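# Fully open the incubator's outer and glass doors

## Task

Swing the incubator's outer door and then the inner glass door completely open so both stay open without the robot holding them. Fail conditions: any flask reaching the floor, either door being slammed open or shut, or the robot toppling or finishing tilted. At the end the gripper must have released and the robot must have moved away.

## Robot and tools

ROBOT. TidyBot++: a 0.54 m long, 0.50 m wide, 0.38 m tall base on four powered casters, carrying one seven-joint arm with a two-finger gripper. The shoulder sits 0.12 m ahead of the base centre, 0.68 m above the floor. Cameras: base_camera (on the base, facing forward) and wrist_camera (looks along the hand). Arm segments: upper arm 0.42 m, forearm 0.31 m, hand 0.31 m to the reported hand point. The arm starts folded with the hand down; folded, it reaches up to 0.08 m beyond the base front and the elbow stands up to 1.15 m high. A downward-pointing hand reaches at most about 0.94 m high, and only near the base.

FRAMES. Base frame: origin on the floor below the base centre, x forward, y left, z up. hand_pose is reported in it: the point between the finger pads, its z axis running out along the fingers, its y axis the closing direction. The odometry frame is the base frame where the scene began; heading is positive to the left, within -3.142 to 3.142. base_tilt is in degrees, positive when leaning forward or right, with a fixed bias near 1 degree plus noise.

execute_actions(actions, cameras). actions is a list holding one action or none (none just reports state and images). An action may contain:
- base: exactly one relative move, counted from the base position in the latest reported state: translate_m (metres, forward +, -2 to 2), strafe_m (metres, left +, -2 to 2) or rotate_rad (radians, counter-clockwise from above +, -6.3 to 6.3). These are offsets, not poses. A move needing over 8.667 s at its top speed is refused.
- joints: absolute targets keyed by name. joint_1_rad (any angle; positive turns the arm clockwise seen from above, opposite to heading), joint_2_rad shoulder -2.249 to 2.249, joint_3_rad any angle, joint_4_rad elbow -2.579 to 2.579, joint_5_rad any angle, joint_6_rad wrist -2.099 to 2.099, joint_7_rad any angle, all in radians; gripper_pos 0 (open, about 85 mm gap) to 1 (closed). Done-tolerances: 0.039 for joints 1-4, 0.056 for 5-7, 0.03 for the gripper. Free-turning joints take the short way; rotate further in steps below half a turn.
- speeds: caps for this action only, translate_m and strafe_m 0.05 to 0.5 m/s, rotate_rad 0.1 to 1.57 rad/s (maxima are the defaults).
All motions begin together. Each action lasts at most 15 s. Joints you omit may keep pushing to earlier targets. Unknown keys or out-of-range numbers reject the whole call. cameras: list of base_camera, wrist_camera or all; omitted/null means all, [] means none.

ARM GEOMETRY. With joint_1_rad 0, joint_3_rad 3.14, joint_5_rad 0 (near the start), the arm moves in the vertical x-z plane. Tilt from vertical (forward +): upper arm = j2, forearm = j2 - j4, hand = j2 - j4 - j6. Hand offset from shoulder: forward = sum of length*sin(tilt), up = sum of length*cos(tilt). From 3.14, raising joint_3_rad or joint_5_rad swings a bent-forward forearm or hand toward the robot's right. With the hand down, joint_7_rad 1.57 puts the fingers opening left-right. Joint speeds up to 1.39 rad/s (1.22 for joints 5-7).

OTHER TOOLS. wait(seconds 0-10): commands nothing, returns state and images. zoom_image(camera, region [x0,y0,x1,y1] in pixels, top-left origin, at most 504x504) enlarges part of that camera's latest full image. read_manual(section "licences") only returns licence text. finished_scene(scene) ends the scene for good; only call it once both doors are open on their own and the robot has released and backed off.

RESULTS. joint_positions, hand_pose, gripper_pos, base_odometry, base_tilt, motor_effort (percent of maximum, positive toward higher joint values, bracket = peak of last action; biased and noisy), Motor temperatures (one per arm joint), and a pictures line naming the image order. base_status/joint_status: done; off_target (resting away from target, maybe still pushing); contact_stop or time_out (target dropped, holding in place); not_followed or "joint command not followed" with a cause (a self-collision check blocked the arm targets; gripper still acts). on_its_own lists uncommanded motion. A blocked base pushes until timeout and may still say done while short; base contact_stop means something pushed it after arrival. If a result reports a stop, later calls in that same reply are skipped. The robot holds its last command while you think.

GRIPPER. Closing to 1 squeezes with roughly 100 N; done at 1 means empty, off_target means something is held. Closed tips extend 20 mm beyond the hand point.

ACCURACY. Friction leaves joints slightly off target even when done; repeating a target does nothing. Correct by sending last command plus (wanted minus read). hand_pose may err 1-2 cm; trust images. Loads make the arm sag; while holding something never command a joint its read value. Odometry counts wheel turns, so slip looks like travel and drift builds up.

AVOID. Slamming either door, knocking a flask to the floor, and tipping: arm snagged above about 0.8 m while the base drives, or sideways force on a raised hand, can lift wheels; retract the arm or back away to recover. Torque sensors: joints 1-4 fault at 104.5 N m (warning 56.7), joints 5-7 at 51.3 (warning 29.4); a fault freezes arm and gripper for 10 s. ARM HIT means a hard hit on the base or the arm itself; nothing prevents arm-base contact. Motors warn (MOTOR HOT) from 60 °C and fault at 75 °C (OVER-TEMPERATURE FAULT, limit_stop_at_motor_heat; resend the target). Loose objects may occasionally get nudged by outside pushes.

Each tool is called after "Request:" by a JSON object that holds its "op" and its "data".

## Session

Request:
{"op": "execute_actions", "data": {"actions": [{"joints":{"joint_6_rad":0.5}}]}}

Scene clock: 1.67 s.
Motor temperatures (°C, as the motors report them): [34 32 33 30 40 39 44]
base_odometry: x=+0.000 y=+0.000 heading=+0.000 (m, m, rad; odometry frame)
base_tilt: forward=-0.6 right=-0.2 (deg)
base_status: not commanded
joint_positions: joint_1_rad=+0.046 joint_2_rad=-0.307 joint_3_rad=+3.194 joint_4_rad=-2.542 joint_5_rad=+0.019 joint_6_rad=+0.483 joint_7_rad=+1.602 gripper_pos=+0.000
joint_status: all done
motor_effort: joint_1_rad=+2(1) joint_2_rad=-7(8) joint_3_rad=+0(0) joint_4_rad=+16(16) joint_5_rad=+0(0) joint_6_rad=+9(10) joint_7_rad=+0(1) (%)
hand_pose: x=+0.5445 y=-0.0393 z=+0.8329 quat_wxyz=(+0.037, +0.768, -0.021, +0.639) (m; base frame)
pictures: base_camera, wrist_camera
Images, in order (width x height): base_camera 644x364, wrist_camera 644x476.

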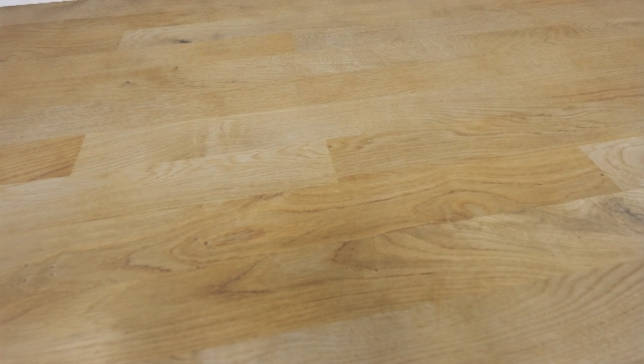

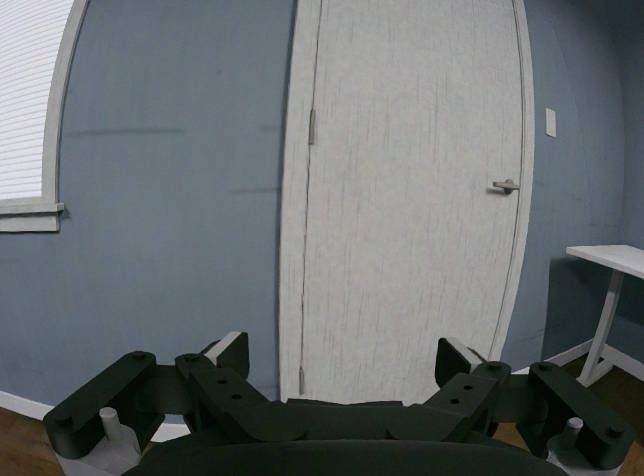

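Request:
{"op": "execute_actions", "data": {"actions": [{"base":{"rotate_rad":-2.84},"joints":{"joint_1_rad":0,"joint_3_rad":3.14}}]}}

Scene clock: 9.43 s.
Motor temperatures (°C, as the motors report them): [34 32 33 30 40 39 44]
base_odometry: x=+0.000 y=+0.000 heading=-2.839 (m, m, rad; odometry frame)
base_tilt: forward=-0.5 right=-0.2 (deg)
base_status: done
joint_positions: joint_1_rad=+0.002 joint_2_rad=-0.307 joint_3_rad=+3.153 joint_4_rad=-2.542 joint_5_rad=+0.019 joint_6_rad=+0.483 joint_7_rad=+1.602 gripper_pos=+0.000
joint_status: all done
motor_effort: joint_1_rad=+1(2) joint_2_rad=-8(9) joint_3_rad=+0(2) joint_4_rad=+16(17) joint_5_rad=+0(0) joint_6_rad=+9(9) joint_7_rad=+0(0) (%)
hand_pose: x=+0.5458 y=-0.0017 z=+0.8329 quat_wxyz=(+0.015, +0.768, +0.016, +0.640) (m; base frame)
pictures: base_camera, wrist_camera
Images, in order (width x height): base_camera 644x364, wrist_camera 644x476.

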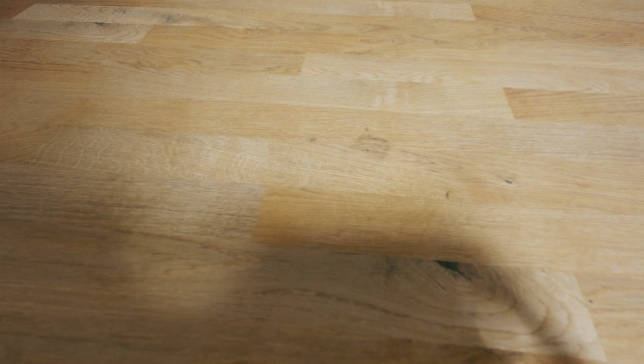

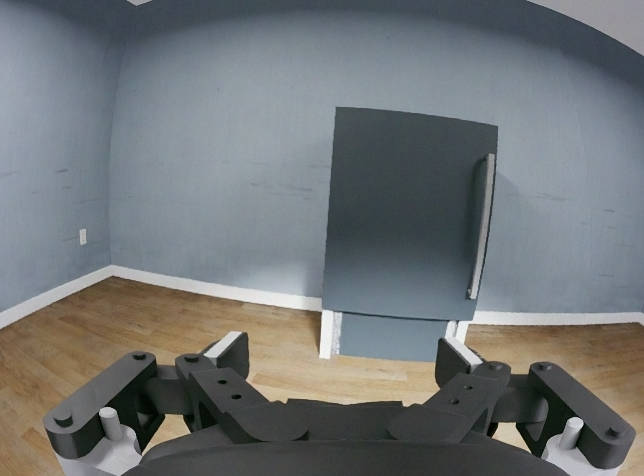

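Request:
{"op": "execute_actions", "data": {"actions": [{"base":{"rotate_rad":-0.11},"joints":{"joint_2_rad":0.6,"joint_4_rad":-2.3,"joint_6_rad":1.33,"joint_7_rad":1.57}}], "cameras": []}}

Request:
{"op": "execute_actions", "data": {"actions": [{"base":{"strafe_m":-0.45}}], "cameras": []}}

Request:
{"op": "execute_actions", "data": {"actions": [{"base":{"translate_m":0.5}}]}}

Scene clock: 19.40 s.
Motor temperatures (°C, as the motors report them): [34 32 33 30 40 39 44]
base_odometry: x=+0.000 y=+0.000 heading=-2.947 (m, m, rad; odometry frame)
base_tilt: forward=-0.5 right=-0.2 (deg)
base_status: done
joint_positions: joint_1_rad=+0.002 joint_2_rad=+0.591 joint_3_rad=+3.153 joint_4_rad=-2.324 joint_5_rad=+0.019 joint_6_rad=+1.288 joint_7_rad=+1.602 gripper_pos=+0.000
joint_status: all done
motor_effort: joint_1_rad=+1(2) joint_2_rad=-31(32) joint_3_rad=-1(1) joint_4_rad=+8(16) joint_5_rad=+0(0) joint_6_rad=+9(10) joint_7_rad=+1(0) (%)
hand_pose: x=+0.7350 y=+0.0003 z=+0.7073 quat_wxyz=(+0.012, +0.727, +0.018, +0.687) (m; base frame)
pictures: none
No camera images: the call's "cameras" was empty. Leave "cameras" out to get every camera's image.

Scene clock: 21.67 s.
Motor temperatures (°C, as the motors report them): [34 32 33 30 40 39 44]
base_odometry: x=-0.086 y=+0.442 heading=-2.948 (m, m, rad; odometry frame)
base_tilt: forward=-0.5 right=-0.3 (deg)
base_status: done
joint_positions: joint_1_rad=+0.005 joint_2_rad=+0.591 joint_3_rad=+3.153 joint_4_rad=-2.324 joint_5_rad=+0.019 joint_6_rad=+1.288 joint_7_rad=+1.602 gripper_pos=+0.000
joint_status: not commanded
motor_effort: joint_1_rad=+1(1) joint_2_rad=-31(31) joint_3_rad=-2(3) joint_4_rad=+8(8) joint_5_rad=+0(1) joint_6_rad=+9(9) joint_7_rad=+0(0) (%)
hand_pose: x=+0.7350 y=-0.0017 z=+0.7074 quat_wxyz=(+0.013, +0.726, +0.016, +0.687) (m; base frame)
pictures: none
No camera images: the call's "cameras" was empty. Leave "cameras" out to get every camera's image.

Scene clock: 24.03 s.
Motor temperatures (°C, as the motors report them): [34 32 33 30 40 39 44]
base_odometry: x=-0.577 y=+0.346 heading=-2.949 (m, m, rad; odometry frame)
base_tilt: forward=-0.5 right=-0.3 (deg)
base_status: done
joint_positions: joint_1_rad=+0.005 joint_2_rad=+0.594 joint_3_rad=+3.153 joint_4_rad=-2.316 joint_5_rad=+0.019 joint_6_rad=+1.290 joint_7_rad=+1.602 gripper_pos=+0.000
joint_status: not commanded
motor_effort: joint_1_rad=+1(1) joint_2_rad=-31(34) joint_3_rad=-1(3) joint_4_rad=+8(8) joint_5_rad=+0(1) joint_6_rad=+8(9) joint_7_rad=+1(0) (%)
hand_pose: x=+0.7378 y=-0.0016 z=+0.7094 quat_wxyz=(+0.013, +0.724, +0.017, +0.690) (m; base frame)
pictures: base_camera, wrist_camera
Images, in order (width x height): base_camera 644x364, wrist_camera 644x476.

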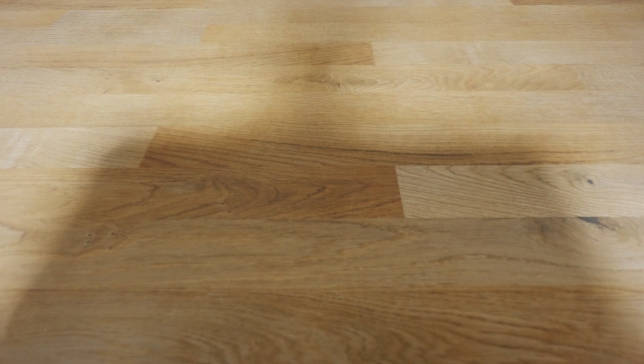

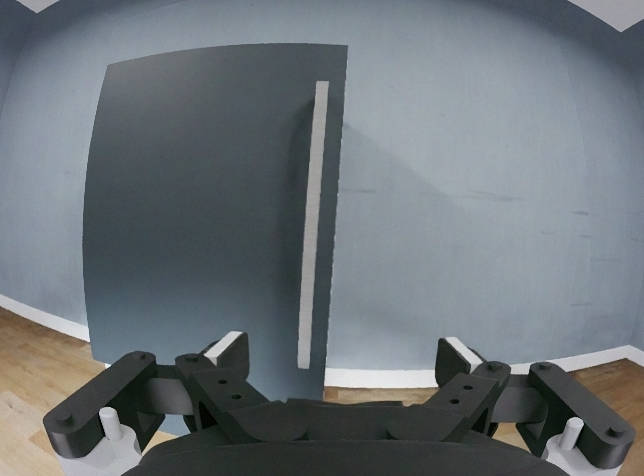

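Request:
{"op": "execute_actions", "data": {"actions": [{"base":{"strafe_m":0.06}}], "cameras": []}}

Request:
{"op": "execute_actions", "data": {"actions": [{"base":{"translate_m":0.42},"speeds":{"translate_m":0.3}}], "cameras": ["wrist_camera"]}}

Scene clock: 29.70 s.
Motor temperatures (°C, as the motors report them): [34 32 33 30 39 39 44]
base_odometry: x=-0.566 y=+0.287 heading=-2.949 (m, m, rad; odometry frame)
base_tilt: forward=-0.5 right=-0.2 (deg)
base_status: done
joint_positions: joint_1_rad=-0.003 joint_2_rad=+0.594 joint_3_rad=+3.153 joint_4_rad=-2.315 joint_5_rad=+0.019 joint_6_rad=+1.290 joint_7_rad=+1.602 gripper_pos=+0.000
joint_status: not commanded
motor_effort: joint_1_rad=+1(2) joint_2_rad=-31(32) joint_3_rad=-1(3) joint_4_rad=+8(8) joint_5_rad=+0(1) joint_6_rad=+9(9) joint_7_rad=+0(1) (%)
hand_pose: x=+0.7378 y=+0.0037 z=+0.7095 quat_wxyz=(+0.010, +0.724, +0.020, +0.690) (m; base frame)
pictures: none
No camera images: the call's "cameras" was empty. Leave "cameras" out to get every camera's image.

Scene clock: 32.07 s.
Motor temperatures (°C, as the motors report them): [34 32 33 30 39 39 44]
base_odometry: x=-0.978 y=+0.206 heading=-2.949 (m, m, rad; odometry frame)
base_tilt: forward=-0.5 right=-0.2 (deg)
base_status: done
joint_positions: joint_1_rad=-0.003 joint_2_rad=+0.594 joint_3_rad=+3.153 joint_4_rad=-2.315 joint_5_rad=+0.019 joint_6_rad=+1.292 joint_7_rad=+1.602 gripper_pos=+0.000
joint_status: not commanded
motor_effort: joint_1_rad=+1(0) joint_2_rad=-31(34) joint_3_rad=-1(1) joint_4_rad=+8(9) joint_5_rad=+0(1) joint_6_rad=+9(10) joint_7_rad=+0(1) (%)
hand_pose: x=+0.7381 y=+0.0037 z=+0.7101 quat_wxyz=(+0.010, +0.723, +0.020, +0.690) (m; base frame)
pictures: wrist_camera
Images, in order (width x height): wrist_camera 644x476.

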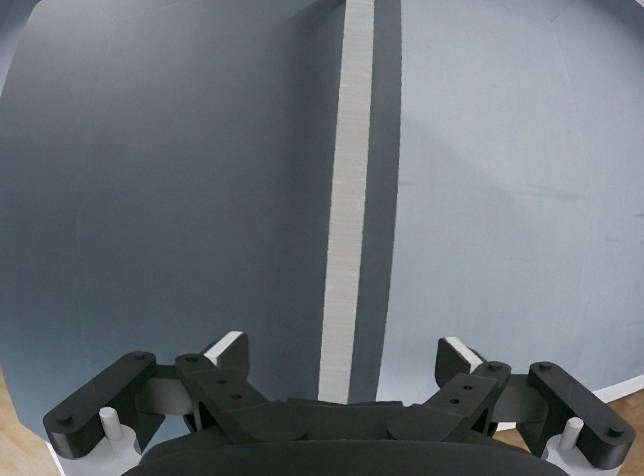

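Request:
{"op": "execute_actions", "data": {"actions": [{"base":{"translate_m":0.17},"speeds":{"translate_m":0.12}}], "cameras": ["wrist_camera"]}}

Scene clock: 38.70 s.
Motor temperatures (°C, as the motors report them): [34 32 33 30 39 39 44]
base_odometry: x=-1.145 y=+0.174 heading=-2.948 (m, m, rad; odometry frame)
base_tilt: forward=-0.5 right=-0.3 (deg)
base_status: done
joint_positions: joint_1_rad=-0.003 joint_2_rad=+0.594 joint_3_rad=+3.153 joint_4_rad=-2.314 joint_5_rad=+0.019 joint_6_rad=+1.292 joint_7_rad=+1.602 gripper_pos=+0.000
joint_status: not commanded
motor_effort: joint_1_rad=+1(3) joint_2_rad=-31(33) joint_3_rad=-1(3) joint_4_rad=+8(8) joint_5_rad=+0(0) joint_6_rad=+9(9) joint_7_rad=+0(0) (%)
hand_pose: x=+0.7383 y=+0.0037 z=+0.7102 quat_wxyz=(+0.010, +0.723, +0.020, +0.691) (m; base frame)
pictures: wrist_camera
Images, in order (width x height): wrist_camera 644x476.

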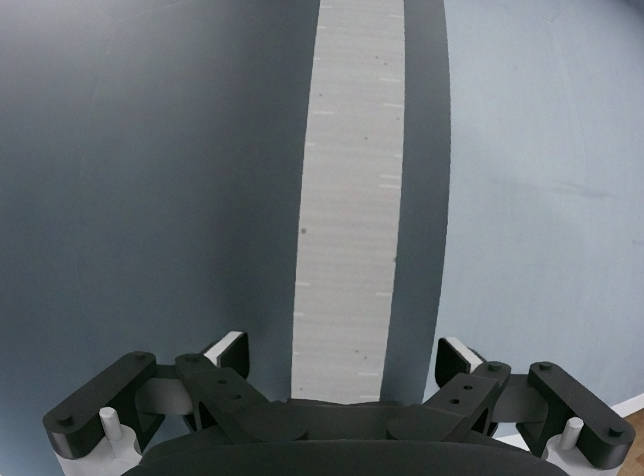

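Width ~95: at grasp depth.

Request:
{"op": "execute_actions", "data": {"actions": [{"joints":{"gripper_pos":1.0}}], "cameras": ["wrist_camera"]}}

Request:
{"op": "execute_actions", "data": {"actions": [{"base":{"translate_m":-0.1},"speeds":{"translate_m":0.06}}], "cameras": ["wrist_camera"]}}

Scene clock: 43.73 s.
Motor temperatures (°C, as the motors report them): [34 32 33 30 39 39 44]
base_odometry: x=-1.145 y=+0.174 heading=-2.948 (m, m, rad; odometry frame)
base_tilt: forward=-0.5 right=-0.2 (deg)
base_status: not commanded
joint_positions: joint_1_rad=-0.005 joint_2_rad=+0.595 joint_3_rad=+3.148 joint_4_rad=-2.314 joint_5_rad=+0.019 joint_6_rad=+1.292 joint_7_rad=+1.574 gripper_pos=+0.681
joint_status: gripper_pos off_target (ended at +0.681, target +1.000)
motor_effort: joint_1_rad=+1(6) joint_2_rad=-32(33) joint_3_rad=-3(5) joint_4_rad=+7(9) joint_5_rad=-1(4) joint_6_rad=+9(10) joint_7_rad=-4(13) (%)
hand_pose: x=+0.7382 y=+0.0070 z=+0.7100 quat_wxyz=(-0.002, +0.723, +0.010, +0.691) (m; base frame)
pictures: wrist_camera
Images, in order (width x height): wrist_camera 644x476.

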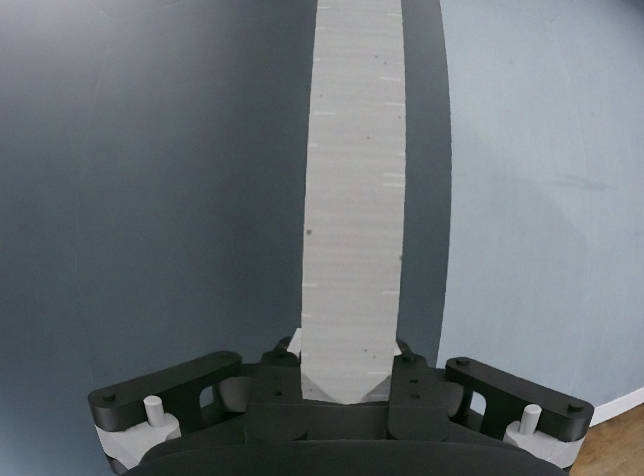

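Scene clock: 45.80 s.
Motor temperatures (°C, as the motors report them): [34 32 33 30 39 39 44]
base_odometry: x=-1.047 y=+0.193 heading=-2.948 (m, m, rad; odometry frame)
base_tilt: forward=-0.5 right=-0.3 (deg)
base_status: done
joint_positions: joint_1_rad=-0.024 joint_2_rad=+0.610 joint_3_rad=+3.140 joint_4_rad=-2.289 joint_5_rad=+0.021 joint_6_rad=+1.294 joint_7_rad=+1.574 gripper_pos=+0.692
joint_status: not commanded
motor_effort: joint_1_rad=+8(8) joint_2_rad=-32(39) joint_3_rad=+4(4) joint_4_rad=+5(10) joint_5_rad=-3(3) joint_6_rad=+9(14) joint_7_rad=-2(3) (%)
hand_pose: x=+0.7461 y=+0.0235 z=+0.7106 quat_wxyz=(-0.013, +0.719, +0.019, +0.695) (m; base frame)
pictures: wrist_camera
Images, in order (width x height): wrist_camera 644x476.

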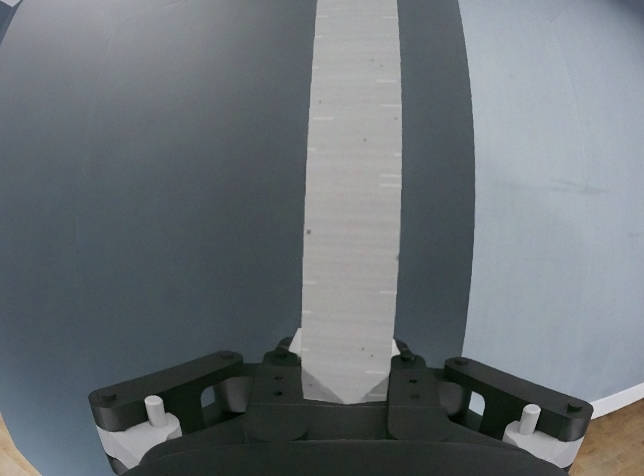

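Request:
{"op": "execute_actions", "data": {"actions": [{"base":{"translate_m":-0.1},"speeds":{"translate_m":0.07}}], "cameras": []}}

Request:
{"op": "execute_actions", "data": {"actions": [{"base":{"strafe_m":0.06},"speeds":{"strafe_m":0.06}}], "cameras": []}}

Request:
{"op": "execute_actions", "data": {"actions": [{"base":{"translate_m":-0.09},"speeds":{"translate_m":0.07}}], "cameras": []}}

Request:
{"op": "execute_actions", "data": {"actions": [{"base":{"strafe_m":0.08},"speeds":{"strafe_m":0.06}}], "cameras": []}}

Request:
{"op": "execute_actions", "data": {"actions": [{"base":{"translate_m":-0.07},"speeds":{"translate_m":0.07}}], "cameras": []}}

Request:
{"op": "execute_actions", "data": {"actions": [{"base":{"strafe_m":0.08},"speeds":{"strafe_m":0.06}}], "cameras": ["wrist_camera"]}}

Scene clock: 59.33 s.
Motor temperatures (°C, as the motors report them): [34 33 33 30 39 39 44]
base_odometry: x=-0.949 y=+0.212 heading=-2.948 (m, m, rad; odometry frame)
base_tilt: forward=-0.5 right=-0.3 (deg)
base_status: done
joint_positions: joint_1_rad=-0.062 joint_2_rad=+0.627 joint_3_rad=+3.125 joint_4_rad=-2.261 joint_5_rad=+0.002 joint_6_rad=+1.295 joint_7_rad=+1.577 gripper_pos=+0.693
joint_status: not commanded
motor_effort: joint_1_rad=+13(16) joint_2_rad=-39(42) joint_3_rad=+5(7) joint_4_rad=-3(7) joint_5_rad=+5(6) joint_6_rad=+16(18) joint_7_rad=-6(6) (%)
hand_pose: x=+0.7539 y=+0.0498 z=+0.7116 quat_wxyz=(-0.028, +0.714, +0.027, +0.699) (m; base frame)
pictures: none
No camera images: the call's "cameras" was empty. Leave "cameras" out to get every camera's image.

Scene clock: 60.80 s.
Motor temperatures (°C, as the motors report them): [34 33 33 30 39 39 44]
base_odometry: x=-0.937 y=+0.153 heading=-2.948 (m, m, rad; odometry frame)
base_tilt: forward=-0.5 right=-0.2 (deg)
base_status: done
joint_positions: joint_1_rad=+0.026 joint_2_rad=+0.616 joint_3_rad=+3.141 joint_4_rad=-2.280 joint_5_rad=-0.002 joint_6_rad=+1.295 joint_7_rad=+1.578 gripper_pos=+0.699
joint_status: not commanded
motor_effort: joint_1_rad=-4(12) joint_2_rad=-32(41) joint_3_rad=-5(6) joint_4_rad=+9(10) joint_5_rad=+6(8) joint_6_rad=+9(16) joint_7_rad=+2(6) (%)
hand_pose: x=+0.7494 y=-0.0155 z=+0.7109 quat_wxyz=(+0.012, +0.718, -0.008, +0.696) (m; base frame)
pictures: none
No camera images: the call's "cameras" was empty. Leave "cameras" out to get every camera's image.

Scene clock: 62.60 s.
Motor temperatures (°C, as the motors report them): [34 33 33 30 39 39 44]
base_odometry: x=-0.849 y=+0.170 heading=-2.948 (m, m, rad; odometry frame)
base_tilt: forward=-0.5 right=-0.3 (deg)
base_status: done
joint_positions: joint_1_rad=-0.038 joint_2_rad=+0.633 joint_3_rad=+3.135 joint_4_rad=-2.250 joint_5_rad=-0.023 joint_6_rad=+1.295 joint_7_rad=+1.578 gripper_pos=+0.699
joint_status: not commanded
motor_effort: joint_1_rad=+9(11) joint_2_rad=-38(43) joint_3_rad=+3(5) joint_4_rad=-5(9) joint_5_rad=+8(10) joint_6_rad=+11(15) joint_7_rad=-1(3) (%)
hand_pose: x=+0.7591 y=+0.0221 z=+0.7117 quat_wxyz=(-0.008, +0.713, +0.007, +0.701) (m; base frame)
pictures: none
No camera images: the call's "cameras" was empty. Leave "cameras" out to get every camera's image.

Scene clock: 64.40 s.
Motor temperatures (°C, as the motors report them): [34 33 33 30 39 39 44]
base_odometry: x=-0.833 y=+0.091 heading=-2.948 (m, m, rad; odometry frame)
base_tilt: forward=-0.5 right=-0.2 (deg)
base_status: done
joint_positions: joint_1_rad=+0.057 joint_2_rad=+0.612 joint_3_rad=+3.163 joint_4_rad=-2.290 joint_5_rad=-0.034 joint_6_rad=+1.301 joint_7_rad=+1.577 gripper_pos=+0.699
joint_status: not commanded
motor_effort: joint_1_rad=-10(12) joint_2_rad=-31(39) joint_3_rad=-9(10) joint_4_rad=+10(11) joint_5_rad=+10(12) joint_6_rad=+10(13) joint_7_rad=+5(4) (%)
hand_pose: x=+0.7441 y=-0.0553 z=+0.7111 quat_wxyz=(+0.041, +0.717, -0.035, +0.695) (m; base frame)
pictures: none
No camera images: the call's "cameras" was empty. Leave "cameras" out to get every camera's image.

Scene clock: 65.90 s.
Motor temperatures (°C, as the motors report them): [34 33 33 30 39 39 44]
base_odometry: x=-0.765 y=+0.105 heading=-2.947 (m, m, rad; odometry frame)
base_tilt: forward=-0.5 right=-0.3 (deg)
base_status: done
joint_positions: joint_1_rad=-0.008 joint_2_rad=+0.630 joint_3_rad=+3.155 joint_4_rad=-2.260 joint_5_rad=-0.052 joint_6_rad=+1.301 joint_7_rad=+1.576 gripper_pos=+0.699
joint_status: not commanded
motor_effort: joint_1_rad=+3(10) joint_2_rad=-39(42) joint_3_rad=+0(8) joint_4_rad=-2(11) joint_5_rad=+10(14) joint_6_rad=+12(15) joint_7_rad=+0(5) (%)
hand_pose: x=+0.7562 y=-0.0163 z=+0.7119 quat_wxyz=(+0.019, +0.713, -0.019, +0.701) (m; base frame)
pictures: none
No camera images: the call's "cameras" was empty. Leave "cameras" out to get every camera's image.

Scene clock: 67.70 s.
Motor temperatures (°C, as the motors report them): [34 33 33 30 39 39 44]
base_odometry: x=-0.749 y=+0.026 heading=-2.948 (m, m, rad; odometry frame)
base_tilt: forward=-0.5 right=-0.2 (deg)
base_status: done
joint_positions: joint_1_rad=+0.077 joint_2_rad=+0.596 joint_3_rad=+3.178 joint_4_rad=-2.318 joint_5_rad=-0.052 joint_6_rad=+1.301 joint_7_rad=+1.574 gripper_pos=+0.699
joint_status: not commanded
motor_effort: joint_1_rad=-15(15) joint_2_rad=-28(39) joint_3_rad=-11(13) joint_4_rad=+14(15) joint_5_rad=+9(14) joint_6_rad=+8(13) joint_7_rad=+5(5) (%)
hand_pose: x=+0.7319 y=-0.0797 z=+0.7107 quat_wxyz=(+0.059, +0.720, -0.053, +0.690) (m; base frame)
pictures: wrist_camera
Images, in order (width x height): wrist_camera 644x476.

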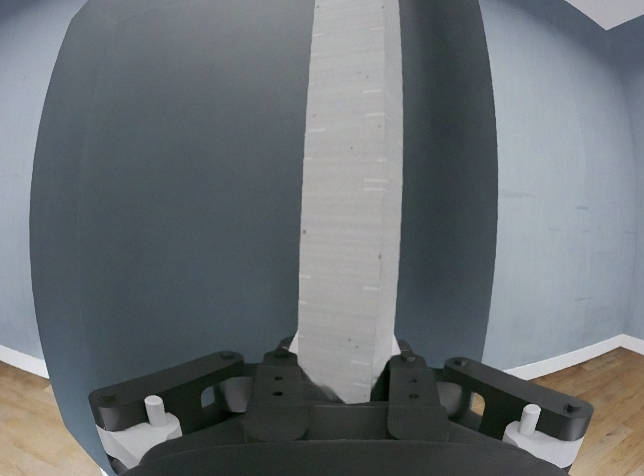

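Request:
{"op": "execute_actions", "data": {"actions": [{"base":{"translate_m":-0.06},"speeds":{"translate_m":0.07}}], "cameras": []}}

Request:
{"op": "execute_actions", "data": {"actions": [{"base":{"strafe_m":0.07},"speeds":{"strafe_m":0.06}}], "cameras": []}}

Request:
{"op": "execute_actions", "data": {"actions": [{"joints":{"joint_1_rad":0.07,"gripper_pos":0.3}}], "cameras": ["wrist_camera"]}}

Request:
{"op": "execute_actions", "data": {"actions": [{"base":{"translate_m":-0.2},"speeds":{"translate_m":0.1}}], "cameras": ["wrist_camera"]}}

Scene clock: 75.97 s.
Motor temperatures (°C, as the motors report them): [34 33 33 30 40 39 44]
base_odometry: x=-0.691 y=+0.037 heading=-2.947 (m, m, rad; odometry frame)
base_tilt: forward=-0.5 right=-0.2 (deg)
base_status: done
joint_positions: joint_1_rad=+0.016 joint_2_rad=+0.634 joint_3_rad=+3.173 joint_4_rad=-2.254 joint_5_rad=-0.074 joint_6_rad=+1.301 joint_7_rad=+1.572 gripper_pos=+0.699
joint_status: not commanded
motor_effort: joint_1_rad=-3(13) joint_2_rad=-39(45) joint_3_rad=-5(11) joint_4_rad=-2(13) joint_5_rad=+16(17) joint_6_rad=+13(17) joint_7_rad=+1(5) (%)
hand_pose: x=+0.7565 y=-0.0467 z=+0.7120 quat_wxyz=(+0.040, +0.711, -0.040, +0.701) (m; base frame)
pictures: none
No camera images: the call's "cameras" was empty. Leave "cameras" out to get every camera's image.

Scene clock: 77.60 s.
Motor temperatures (°C, as the motors report them): [34 33 33 30 40 39 44]
base_odometry: x=-0.677 y=-0.031 heading=-2.948 (m, m, rad; odometry frame)
base_tilt: forward=-0.5 right=-0.2 (deg)
base_status: done
joint_positions: joint_1_rad=+0.083 joint_2_rad=+0.602 joint_3_rad=+3.186 joint_4_rad=-2.311 joint_5_rad=-0.076 joint_6_rad=+1.305 joint_7_rad=+1.572 gripper_pos=+0.699
joint_status: not commanded
motor_effort: joint_1_rad=-15(17) joint_2_rad=-30(40) joint_3_rad=-11(15) joint_4_rad=+12(14) joint_5_rad=+14(19) joint_6_rad=+8(14) joint_7_rad=+6(5) (%)
hand_pose: x=+0.7323 y=-0.0946 z=+0.7110 quat_wxyz=(+0.070, +0.717, -0.066, +0.691) (m; base frame)
pictures: none
No camera images: the call's "cameras" was empty. Leave "cameras" out to get every camera's image.

Scene clock: 78.53 s.
Motor temperatures (°C, as the motors report them): [34 33 33 30 40 39 44]
base_odometry: x=-0.677 y=-0.031 heading=-2.947 (m, m, rad; odometry frame)
base_tilt: forward=-0.5 right=-0.3 (deg)
base_status: not commanded
joint_positions: joint_1_rad=+0.084 joint_2_rad=+0.602 joint_3_rad=+3.174 joint_4_rad=-2.310 joint_5_rad=-0.018 joint_6_rad=+1.305 joint_7_rad=+1.572 gripper_pos=+0.300
joint_status: all done
motor_effort: joint_1_rad=-2(16) joint_2_rad=-31(33) joint_3_rad=-3(13) joint_4_rad=+8(12) joint_5_rad=+3(14) joint_6_rad=+9(9) joint_7_rad=+0(6) (%)
hand_pose: x=+0.7361 y=-0.0723 z=+0.7112 quat_wxyz=(+0.050, +0.718, -0.041, +0.693) (m; base frame)
pictures: wrist_camera
Images, in order (width x height): wrist_camera 644x476.

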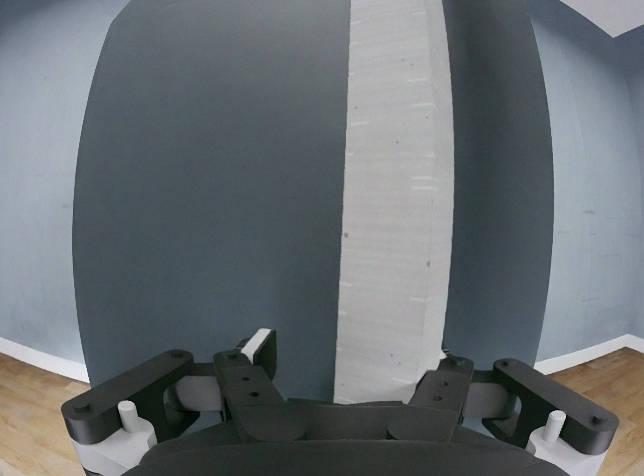

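Scene clock: 81.10 s.
Motor temperatures (°C, as the motors report them): [34 33 33 30 40 39 44]
base_odometry: x=-0.480 y=+0.007 heading=-2.947 (m, m, rad; odometry frame)
base_tilt: forward=-0.6 right=-0.2 (deg)
base_status: done
joint_positions: joint_1_rad=+0.078 joint_2_rad=+0.603 joint_3_rad=+3.165 joint_4_rad=-2.305 joint_5_rad=-0.003 joint_6_rad=+1.305 joint_7_rad=+1.572 gripper_pos=+0.300
joint_status: not commanded
motor_effort: joint_1_rad=+1(2) joint_2_rad=-32(36) joint_3_rad=-1(4) joint_4_rad=+8(9) joint_5_rad=+0(3) joint_6_rad=+9(9) joint_7_rad=+0(1) (%)
hand_pose: x=+0.7389 y=-0.0596 z=+0.7127 quat_wxyz=(+0.040, +0.718, -0.031, +0.695) (m; base frame)
pictures: wrist_camera
Images, in order (width x height): wrist_camera 644x476.

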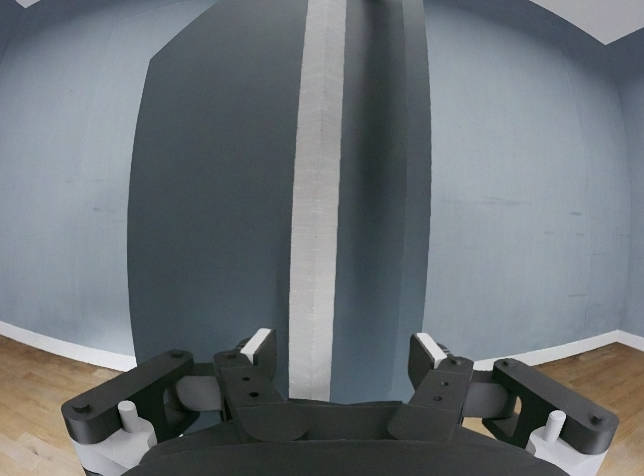

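Request:
{"op": "execute_actions", "data": {"actions": [{"base":{"strafe_m":-0.42},"joints":{"joint_1_rad":-0.2,"joint_3_rad":3.14,"joint_5_rad":0,"gripper_pos":1.0}}], "cameras": []}}

Request:
{"op": "execute_actions", "data": {"actions": [{"joints":{"joint_1_rad":-0.45}}], "cameras": ["wrist_camera"]}}

Request:
{"op": "execute_actions", "data": {"actions": [{"base":{"translate_m":0.36},"speeds":{"translate_m":0.2}}], "cameras": ["wrist_camera"]}}

Scene clock: 92.23 s.
Motor temperatures (°C, as the motors report them): [34 33 33 30 40 39 44]
base_odometry: x=-0.561 y=+0.420 heading=-2.948 (m, m, rad; odometry frame)
base_tilt: forward=-0.5 right=-0.2 (deg)
base_status: done
joint_positions: joint_1_rad=-0.193 joint_2_rad=+0.603 joint_3_rad=+3.154 joint_4_rad=-2.305 joint_5_rad=-0.002 joint_6_rad=+1.305 joint_7_rad=+1.572 gripper_pos=+0.999
joint_status: all done
motor_effort: joint_1_rad=+1(4) joint_2_rad=-32(32) joint_3_rad=-1(2) joint_4_rad=+8(9) joint_5_rad=+0(1) joint_6_rad=+9(9) joint_7_rad=+0(0) (%)
hand_pose: x=+0.7311 y=+0.1138 z=+0.7127 quat_wxyz=(-0.060, +0.715, +0.067, +0.693) (m; base frame)
pictures: none
No camera images: the call's "cameras" was empty. Leave "cameras" out to get every camera's image.

Scene clock: 93.53 s.
Motor temperatures (°C, as the motors report them): [34 33 33 30 40 39 44]
base_odometry: x=-0.561 y=+0.420 heading=-2.948 (m, m, rad; odometry frame)
base_tilt: forward=-0.5 right=-0.2 (deg)
base_status: not commanded
joint_positions: joint_1_rad=-0.448 joint_2_rad=+0.603 joint_3_rad=+3.154 joint_4_rad=-2.305 joint_5_rad=-0.002 joint_6_rad=+1.305 joint_7_rad=+1.572 gripper_pos=+0.999
joint_status: all done
motor_effort: joint_1_rad=+1(4) joint_2_rad=-32(32) joint_3_rad=+0(2) joint_4_rad=+8(8) joint_5_rad=+0(0) joint_6_rad=+9(9) joint_7_rad=+0(0) (%)
hand_pose: x=+0.6824 y=+0.2650 z=+0.7127 quat_wxyz=(-0.148, +0.701, +0.158, +0.680) (m; base frame)
pictures: wrist_camera
Images, in order (width x height): wrist_camera 644x476.

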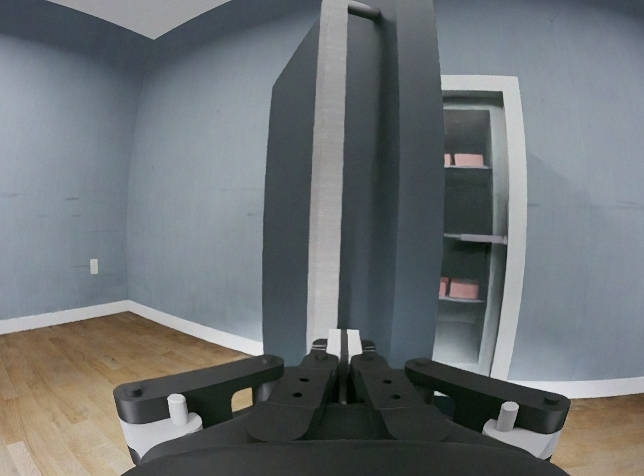

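Scene clock: 96.10 s.
Motor temperatures (°C, as the motors report them): [34 33 33 30 40 39 44]
base_odometry: x=-0.914 y=+0.351 heading=-2.948 (m, m, rad; odometry frame)
base_tilt: forward=-0.6 right=-0.2 (deg)
base_status: done
joint_positions: joint_1_rad=-0.356 joint_2_rad=+0.586 joint_3_rad=+3.204 joint_4_rad=-2.345 joint_5_rad=-0.087 joint_6_rad=+1.315 joint_7_rad=+1.572 gripper_pos=+0.999
joint_status: not commanded
motor_effort: joint_1_rad=-18(19) joint_2_rad=-31(33) joint_3_rad=-16(18) joint_4_rad=+16(26) joint_5_rad=+16(16) joint_6_rad=+11(13) joint_7_rad=+1(1) (%)
hand_pose: x=+0.7072 y=+0.1593 z=+0.7119 quat_wxyz=(-0.069, +0.717, +0.085, +0.689) (m; base frame)
pictures: wrist_camera
Images, in order (width x height): wrist_camera 644x476.

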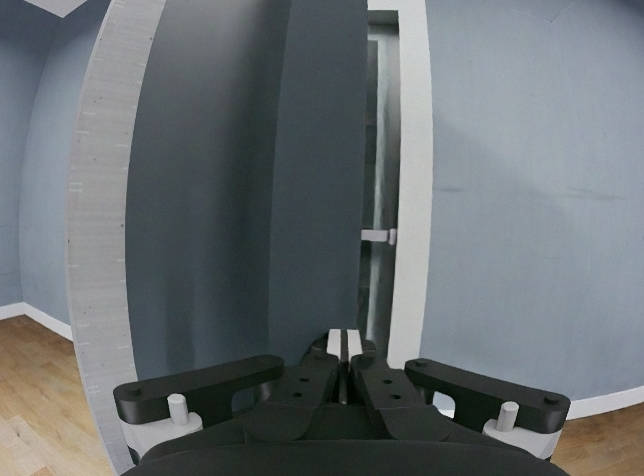

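Request:
{"op": "execute_actions", "data": {"actions": [{"base":{"strafe_m":-0.14},"speeds":{"strafe_m":0.08}}], "cameras": ["wrist_camera"]}}

Scene clock: 101.90 s.
Motor temperatures (°C, as the motors report them): [34 33 33 30 40 39 44]
base_odometry: x=-0.942 y=+0.488 heading=-2.948 (m, m, rad; odometry frame)
base_tilt: forward=-0.5 right=-0.3 (deg)
base_status: done
joint_positions: joint_1_rad=-0.445 joint_2_rad=+0.590 joint_3_rad=+3.163 joint_4_rad=-2.322 joint_5_rad=-0.020 joint_6_rad=+1.315 joint_7_rad=+1.572 gripper_pos=+0.999
joint_status: not commanded
motor_effort: joint_1_rad=+1(18) joint_2_rad=-31(33) joint_3_rad=-1(16) joint_4_rad=+8(16) joint_5_rad=+0(16) joint_6_rad=+9(11) joint_7_rad=+1(0) (%)
hand_pose: x=+0.6823 y=+0.2521 z=+0.7172 quat_wxyz=(-0.139, +0.701, +0.148, +0.684) (m; base frame)
pictures: wrist_camera
Images, in order (width x height): wrist_camera 644x476.

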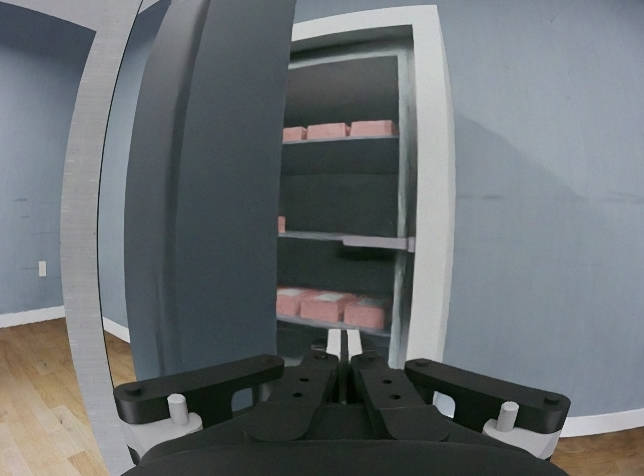

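Request:
{"op": "execute_actions", "data": {"actions": [{"base":{"translate_m":0.07},"speeds":{"translate_m":0.1}}], "cameras": []}}

Request:
{"op": "execute_actions", "data": {"actions": [{"base":{"strafe_m":0.2},"speeds":{"strafe_m":0.06}}], "cameras": ["wrist_camera"]}}

Scene clock: 109.73 s.
Motor temperatures (°C, as the motors report them): [34 33 33 30 40 39 44]
base_odometry: x=-1.011 y=+0.475 heading=-2.948 (m, m, rad; odometry frame)
base_tilt: forward=-0.6 right=-0.3 (deg)
base_status: done
joint_positions: joint_1_rad=-0.446 joint_2_rad=+0.591 joint_3_rad=+3.162 joint_4_rad=-2.319 joint_5_rad=-0.020 joint_6_rad=+1.315 joint_7_rad=+1.572 gripper_pos=+0.999
joint_status: not commanded
motor_effort: joint_1_rad=+1(2) joint_2_rad=-31(35) joint_3_rad=-1(1) joint_4_rad=+8(9) joint_5_rad=+0(0) joint_6_rad=+9(10) joint_7_rad=+1(0) (%)
hand_pose: x=+0.6829 y=+0.2529 z=+0.7175 quat_wxyz=(-0.139, +0.700, +0.148, +0.685) (m; base frame)
pictures: none
No camera images: the call's "cameras" was empty. Leave "cameras" out to get every camera's image.

Scene clock: 113.53 s.
Motor temperatures (°C, as the motors report them): [34 33 33 30 40 39 44]
base_odometry: x=-0.972 y=+0.279 heading=-2.948 (m, m, rad; odometry frame)
base_tilt: forward=-0.6 right=-0.2 (deg)
base_status: done
joint_positions: joint_1_rad=-0.269 joint_2_rad=+0.583 joint_3_rad=+3.278 joint_4_rad=-2.340 joint_5_rad=-0.154 joint_6_rad=+1.315 joint_7_rad=+1.572 gripper_pos=+0.999
joint_status: not commanded
motor_effort: joint_1_rad=-34(37) joint_2_rad=-26(32) joint_3_rad=-29(31) joint_4_rad=+19(19) joint_5_rad=+24(26) joint_6_rad=+8(10) joint_7_rad=+2(2) (%)
hand_pose: x=+0.7270 y=+0.0523 z=+0.7192 quat_wxyz=(+0.013, +0.715, +0.016, +0.699) (m; base frame)
pictures: wrist_camera
Images, in order (width x height): wrist_camera 644x476.

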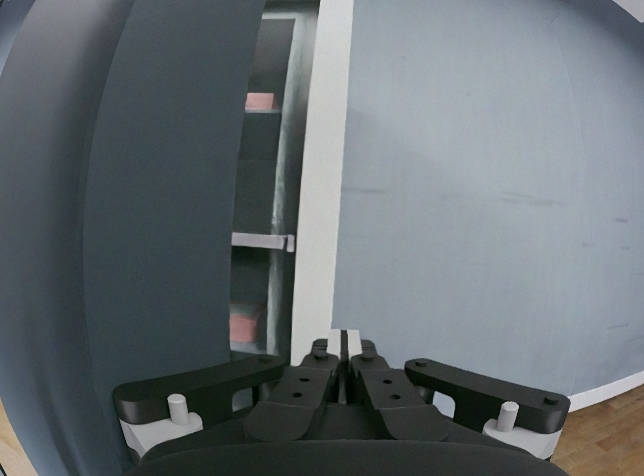

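Request:
{"op": "execute_actions", "data": {"actions": [{"base":{"strafe_m":-0.22},"speeds":{"strafe_m":0.1}}], "cameras": []}}

Request:
{"op": "execute_actions", "data": {"actions": [{"base":{"translate_m":-0.3},"joints":{"joint_1_rad":-0.6},"speeds":{"translate_m":0.2}}], "cameras": ["wrist_camera"]}}

Scene clock: 124.70 s.
Motor temperatures (°C, as the motors report them): [34 33 34 30 40 39 44]
base_odometry: x=-1.015 y=+0.495 heading=-2.948 (m, m, rad; odometry frame)
base_tilt: forward=-0.5 right=-0.3 (deg)
base_status: done
joint_positions: joint_1_rad=-0.447 joint_2_rad=+0.587 joint_3_rad=+3.161 joint_4_rad=-2.322 joint_5_rad=-0.019 joint_6_rad=+1.315 joint_7_rad=+1.572 gripper_pos=+0.999
joint_status: not commanded
motor_effort: joint_1_rad=+0(33) joint_2_rad=-31(32) joint_3_rad=-1(29) joint_4_rad=+8(19) joint_5_rad=+0(24) joint_6_rad=+9(9) joint_7_rad=+0(2) (%)
hand_pose: x=+0.6809 y=+0.2544 z=+0.7191 quat_wxyz=(-0.141, +0.699, +0.149, +0.685) (m; base frame)
pictures: none
No camera images: the call's "cameras" was empty. Leave "cameras" out to get every camera's image.

Scene clock: 126.97 s.
Motor temperatures (°C, as the motors report them): [34 33 34 30 40 39 44]
base_odometry: x=-0.721 y=+0.553 heading=-2.948 (m, m, rad; odometry frame)
base_tilt: forward=-0.5 right=-0.3 (deg)
base_status: done
joint_positions: joint_1_rad=-0.601 joint_2_rad=+0.589 joint_3_rad=+3.155 joint_4_rad=-2.319 joint_5_rad=-0.018 joint_6_rad=+1.315 joint_7_rad=+1.572 gripper_pos=+0.999
joint_status: all done
motor_effort: joint_1_rad=+1(2) joint_2_rad=-31(33) joint_3_rad=-1(2) joint_4_rad=+8(9) joint_5_rad=+0(1) joint_6_rad=+10(9) joint_7_rad=+0(0) (%)
hand_pose: x=+0.6348 y=+0.3401 z=+0.7188 quat_wxyz=(-0.196, +0.685, +0.203, +0.671) (m; base frame)
pictures: wrist_camera
Images, in order (width x height): wrist_camera 644x476.

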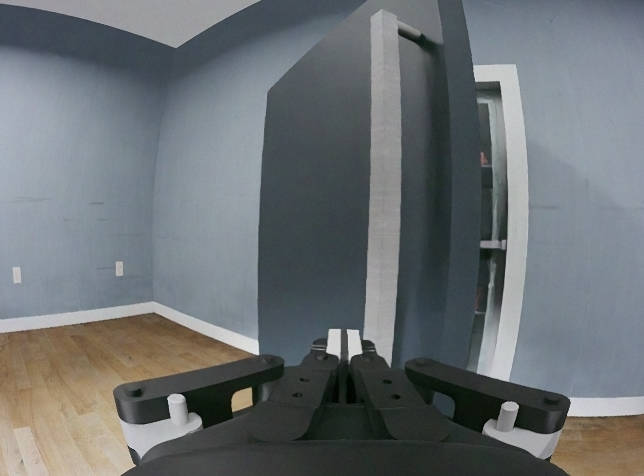

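Request:
{"op": "execute_actions", "data": {"actions": [{"base":{"translate_m":-0.08},"joints":{"joint_1_rad":0,"gripper_pos":0}}], "cameras": []}}

Request:
{"op": "execute_actions", "data": {"actions": [{"base":{"strafe_m":0.39}}], "cameras": ["wrist_camera"]}}

Scene clock: 138.97 s.
Motor temperatures (°C, as the motors report them): [34 33 34 30 40 39 44]
base_odometry: x=-0.642 y=+0.569 heading=-2.948 (m, m, rad; odometry frame)
base_tilt: forward=-0.5 right=-0.3 (deg)
base_status: done
joint_positions: joint_1_rad=-0.006 joint_2_rad=+0.591 joint_3_rad=+3.155 joint_4_rad=-2.318 joint_5_rad=-0.018 joint_6_rad=+1.315 joint_7_rad=+1.572 gripper_pos=+0.000
joint_status: all done
motor_effort: joint_1_rad=+1(3) joint_2_rad=-31(33) joint_3_rad=-2(2) joint_4_rad=+8(9) joint_5_rad=+0(1) joint_6_rad=+9(9) joint_7_rad=+0(1) (%)
hand_pose: x=+0.7373 y=-0.0068 z=+0.7186 quat_wxyz=(+0.009, +0.715, -0.006, +0.699) (m; base frame)
pictures: none
No camera images: the call's "cameras" was empty. Leave "cameras" out to get every camera's image.

Scene clock: 141.10 s.
Motor temperatures (°C, as the motors report them): [34 33 34 30 40 39 44]
base_odometry: x=-0.567 y=+0.186 heading=-2.947 (m, m, rad; odometry frame)
base_tilt: forward=-0.5 right=-0.3 (deg)
base_status: done
joint_positions: joint_1_rad=-0.006 joint_2_rad=+0.591 joint_3_rad=+3.154 joint_4_rad=-2.317 joint_5_rad=-0.017 joint_6_rad=+1.315 joint_7_rad=+1.572 gripper_pos=+0.000
joint_status: not commanded
motor_effort: joint_1_rad=+1(3) joint_2_rad=-31(33) joint_3_rad=+0(2) joint_4_rad=+8(8) joint_5_rad=+0(1) joint_6_rad=+9(9) joint_7_rad=+1(1) (%)
hand_pose: x=+0.7374 y=-0.0064 z=+0.7186 quat_wxyz=(+0.009, +0.715, -0.006, +0.699) (m; base frame)
pictures: wrist_camera
Images, in order (width x height): wrist_camera 644x476.

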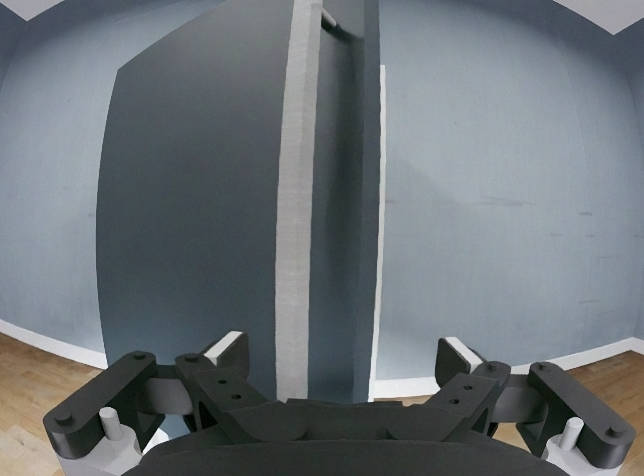

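Request:
{"op": "execute_actions", "data": {"actions": [{"base":{"strafe_m":0.06},"speeds":{"strafe_m":0.15}}], "cameras": []}}

Request:
{"op": "execute_actions", "data": {"actions": [{"base":{"translate_m":0.14},"speeds":{"translate_m":0.12}}], "cameras": ["wrist_camera"]}}

Scene clock: 149.20 s.
Motor temperatures (°C, as the motors report them): [34 33 34 30 40 39 44]
base_odometry: x=-0.555 y=+0.127 heading=-2.947 (m, m, rad; odometry frame)
base_tilt: forward=-0.5 right=-0.3 (deg)
base_status: done
joint_positions: joint_1_rad=-0.004 joint_2_rad=+0.591 joint_3_rad=+3.154 joint_4_rad=-2.317 joint_5_rad=-0.017 joint_6_rad=+1.315 joint_7_rad=+1.572 gripper_pos=+0.000
joint_status: not commanded
motor_effort: joint_1_rad=+1(4) joint_2_rad=-31(32) joint_3_rad=-1(1) joint_4_rad=+7(8) joint_5_rad=+0(1) joint_6_rad=+9(9) joint_7_rad=+0(0) (%)
hand_pose: x=+0.7374 y=-0.0076 z=+0.7186 quat_wxyz=(+0.010, +0.715, -0.007, +0.699) (m; base frame)
pictures: none
No camera images: the call's "cameras" was empty. Leave "cameras" out to get every camera's image.

Scene clock: 150.97 s.
Motor temperatures (°C, as the motors report them): [34 33 34 30 40 39 44]
base_odometry: x=-0.692 y=+0.100 heading=-2.946 (m, m, rad; odometry frame)
base_tilt: forward=-0.5 right=-0.2 (deg)
base_status: done
joint_positions: joint_1_rad=-0.004 joint_2_rad=+0.591 joint_3_rad=+3.154 joint_4_rad=-2.316 joint_5_rad=-0.017 joint_6_rad=+1.315 joint_7_rad=+1.572 gripper_pos=+0.000
joint_status: not commanded
motor_effort: joint_1_rad=+1(0) joint_2_rad=-31(33) joint_3_rad=+0(1) joint_4_rad=+9(9) joint_5_rad=+0(1) joint_6_rad=+9(10) joint_7_rad=+0(0) (%)
hand_pose: x=+0.7378 y=-0.0076 z=+0.7185 quat_wxyz=(+0.010, +0.715, -0.007, +0.699) (m; base frame)
pictures: wrist_camera
Images, in order (width x height): wrist_camera 644x476.

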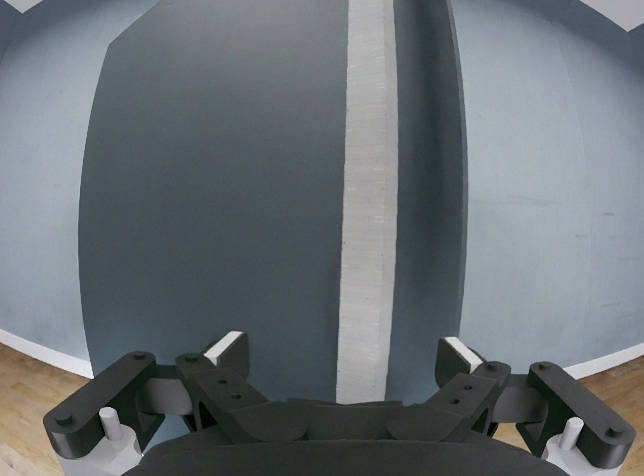

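Request:
{"op": "execute_actions", "data": {"actions": []}}

Scene clock: 182.13 s.
Motor temperatures (°C, as the motors report them): [34 33 34 30 40 39 44]
base_odometry: x=-0.692 y=+0.100 heading=-2.946 (m, m, rad; odometry frame)
base_tilt: forward=-0.5 right=-0.3 (deg)
base_status: done
joint_positions: joint_1_rad=-0.004 joint_2_rad=+0.591 joint_3_rad=+3.154 joint_4_rad=-2.316 joint_5_rad=-0.017 joint_6_rad=+1.315 joint_7_rad=+1.572 gripper_pos=+0.000
joint_status: not commanded
motor_effort: joint_1_rad=+1(0) joint_2_rad=-31(33) joint_3_rad=-2(1) joint_4_rad=+8(9) joint_5_rad=+0(1) joint_6_rad=+9(10) joint_7_rad=+1(0) (%)
hand_pose: x=+0.7378 y=-0.0076 z=+0.7185 quat_wxyz=(+0.010, +0.715, -0.007, +0.699) (m; base frame)
pictures: base_camera, wrist_camera
Images, in order (width x height): base_camera 644x364, wrist_camera 644x476.

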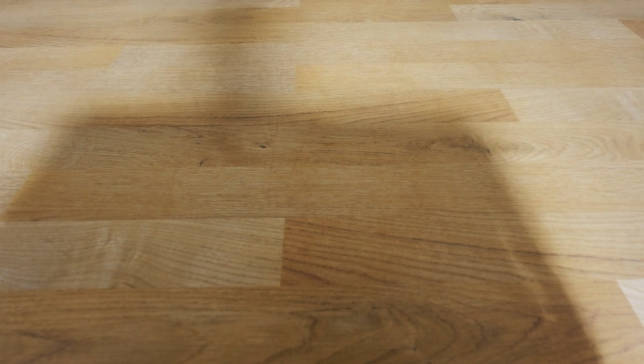

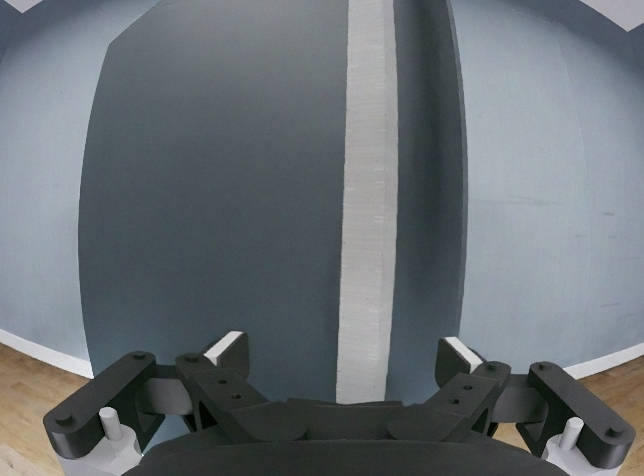

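Request:
{"op": "execute_actions", "data": {"actions": [{"base":{"strafe_m":-0.02}}], "cameras": []}}

Request:
{"op": "execute_actions", "data": {"actions": [{"base":{"translate_m":0.05},"speeds":{"translate_m":0.08}}], "cameras": ["wrist_camera"]}}

Scene clock: 186.40 s.
Motor temperatures (°C, as the motors report them): [34 33 34 30 40 39 44]
base_odometry: x=-0.696 y=+0.119 heading=-2.946 (m, m, rad; odometry frame)
base_tilt: forward=-0.5 right=-0.3 (deg)
base_status: done
joint_positions: joint_1_rad=+0.003 joint_2_rad=+0.591 joint_3_rad=+3.154 joint_4_rad=-2.316 joint_5_rad=-0.017 joint_6_rad=+1.315 joint_7_rad=+1.572 gripper_pos=+0.000
joint_status: not commanded
motor_effort: joint_1_rad=+1(4) joint_2_rad=-31(32) joint_3_rad=-1(2) joint_4_rad=+9(8) joint_5_rad=+0(1) joint_6_rad=+9(9) joint_7_rad=+1(1) (%)
hand_pose: x=+0.7377 y=-0.0115 z=+0.7185 quat_wxyz=(+0.012, +0.715, -0.009, +0.699) (m; base frame)
pictures: none
No camera images: the call's "cameras" was empty. Leave "cameras" out to get every camera's image.

Scene clock: 187.53 s.
Motor temperatures (°C, as the motors report them): [34 33 34 30 40 39 44]
base_odometry: x=-0.746 y=+0.110 heading=-2.946 (m, m, rad; odometry frame)
base_tilt: forward=-0.5 right=-0.2 (deg)
base_status: done
joint_positions: joint_1_rad=+0.003 joint_2_rad=+0.592 joint_3_rad=+3.154 joint_4_rad=-2.316 joint_5_rad=-0.016 joint_6_rad=+1.315 joint_7_rad=+1.572 gripper_pos=+0.000
joint_status: not commanded
motor_effort: joint_1_rad=+1(4) joint_2_rad=-31(34) joint_3_rad=-1(0) joint_4_rad=+8(8) joint_5_rad=+0(1) joint_6_rad=+9(10) joint_7_rad=+1(1) (%)
hand_pose: x=+0.7379 y=-0.0115 z=+0.7183 quat_wxyz=(+0.012, +0.715, -0.009, +0.699) (m; base frame)
pictures: wrist_camera
Images, in order (width x height): wrist_camera 644x476.

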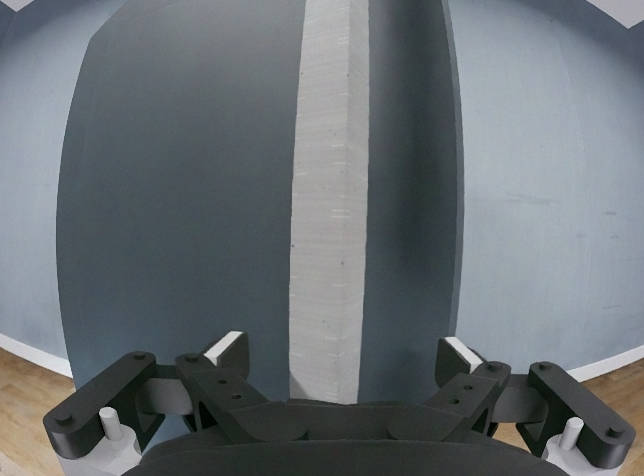

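Request:
{"op": "execute_actions", "data": {"actions": [{"base":{"translate_m":0.025},"speeds":{"translate_m":0.08}}], "cameras": []}}

Request:
{"op": "execute_actions", "data": {"actions": [{"joints":{"gripper_pos":1}}], "cameras": ["wrist_camera"]}}

Scene clock: 191.57 s.
Motor temperatures (°C, as the motors report them): [34 33 34 30 40 39 44]
base_odometry: x=-0.770 y=+0.105 heading=-2.947 (m, m, rad; odometry frame)
base_tilt: forward=-0.5 right=-0.2 (deg)
base_status: done
joint_positions: joint_1_rad=+0.003 joint_2_rad=+0.593 joint_3_rad=+3.154 joint_4_rad=-2.315 joint_5_rad=-0.016 joint_6_rad=+1.315 joint_7_rad=+1.572 gripper_pos=+0.000
joint_status: not commanded
motor_effort: joint_1_rad=+1(1) joint_2_rad=-31(32) joint_3_rad=-1(3) joint_4_rad=+8(10) joint_5_rad=+1(1) joint_6_rad=+8(9) joint_7_rad=+0(0) (%)
hand_pose: x=+0.7382 y=-0.0115 z=+0.7183 quat_wxyz=(+0.012, +0.715, -0.009, +0.699) (m; base frame)
pictures: none
No camera images: the call's "cameras" was empty. Leave "cameras" out to get every camera's image.

Scene clock: 192.67 s.
Motor temperatures (°C, as the motors report them): [34 33 34 30 40 39 44]
base_odometry: x=-0.770 y=+0.105 heading=-2.947 (m, m, rad; odometry frame)
base_tilt: forward=-0.5 right=-0.3 (deg)
base_status: not commanded
joint_positions: joint_1_rad=-0.001 joint_2_rad=+0.594 joint_3_rad=+3.151 joint_4_rad=-2.312 joint_5_rad=-0.010 joint_6_rad=+1.315 joint_7_rad=+1.572 gripper_pos=+0.673
joint_status: gripper_pos off_target (ended at +0.673, target +1.000)
motor_effort: joint_1_rad=+1(3) joint_2_rad=-33(33) joint_3_rad=-2(3) joint_4_rad=+7(9) joint_5_rad=+2(4) joint_6_rad=+10(11) joint_7_rad=+1(0) (%)
hand_pose: x=+0.7391 y=-0.0059 z=+0.7184 quat_wxyz=(+0.007, +0.714, -0.005, +0.700) (m; base frame)
pictures: wrist_camera
Images, in order (width x height): wrist_camera 644x476.

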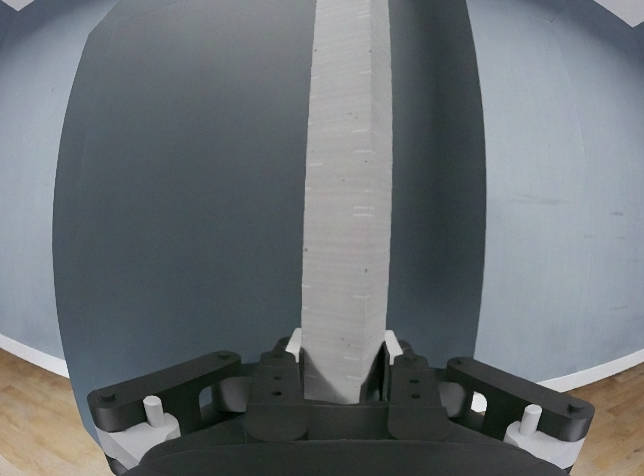

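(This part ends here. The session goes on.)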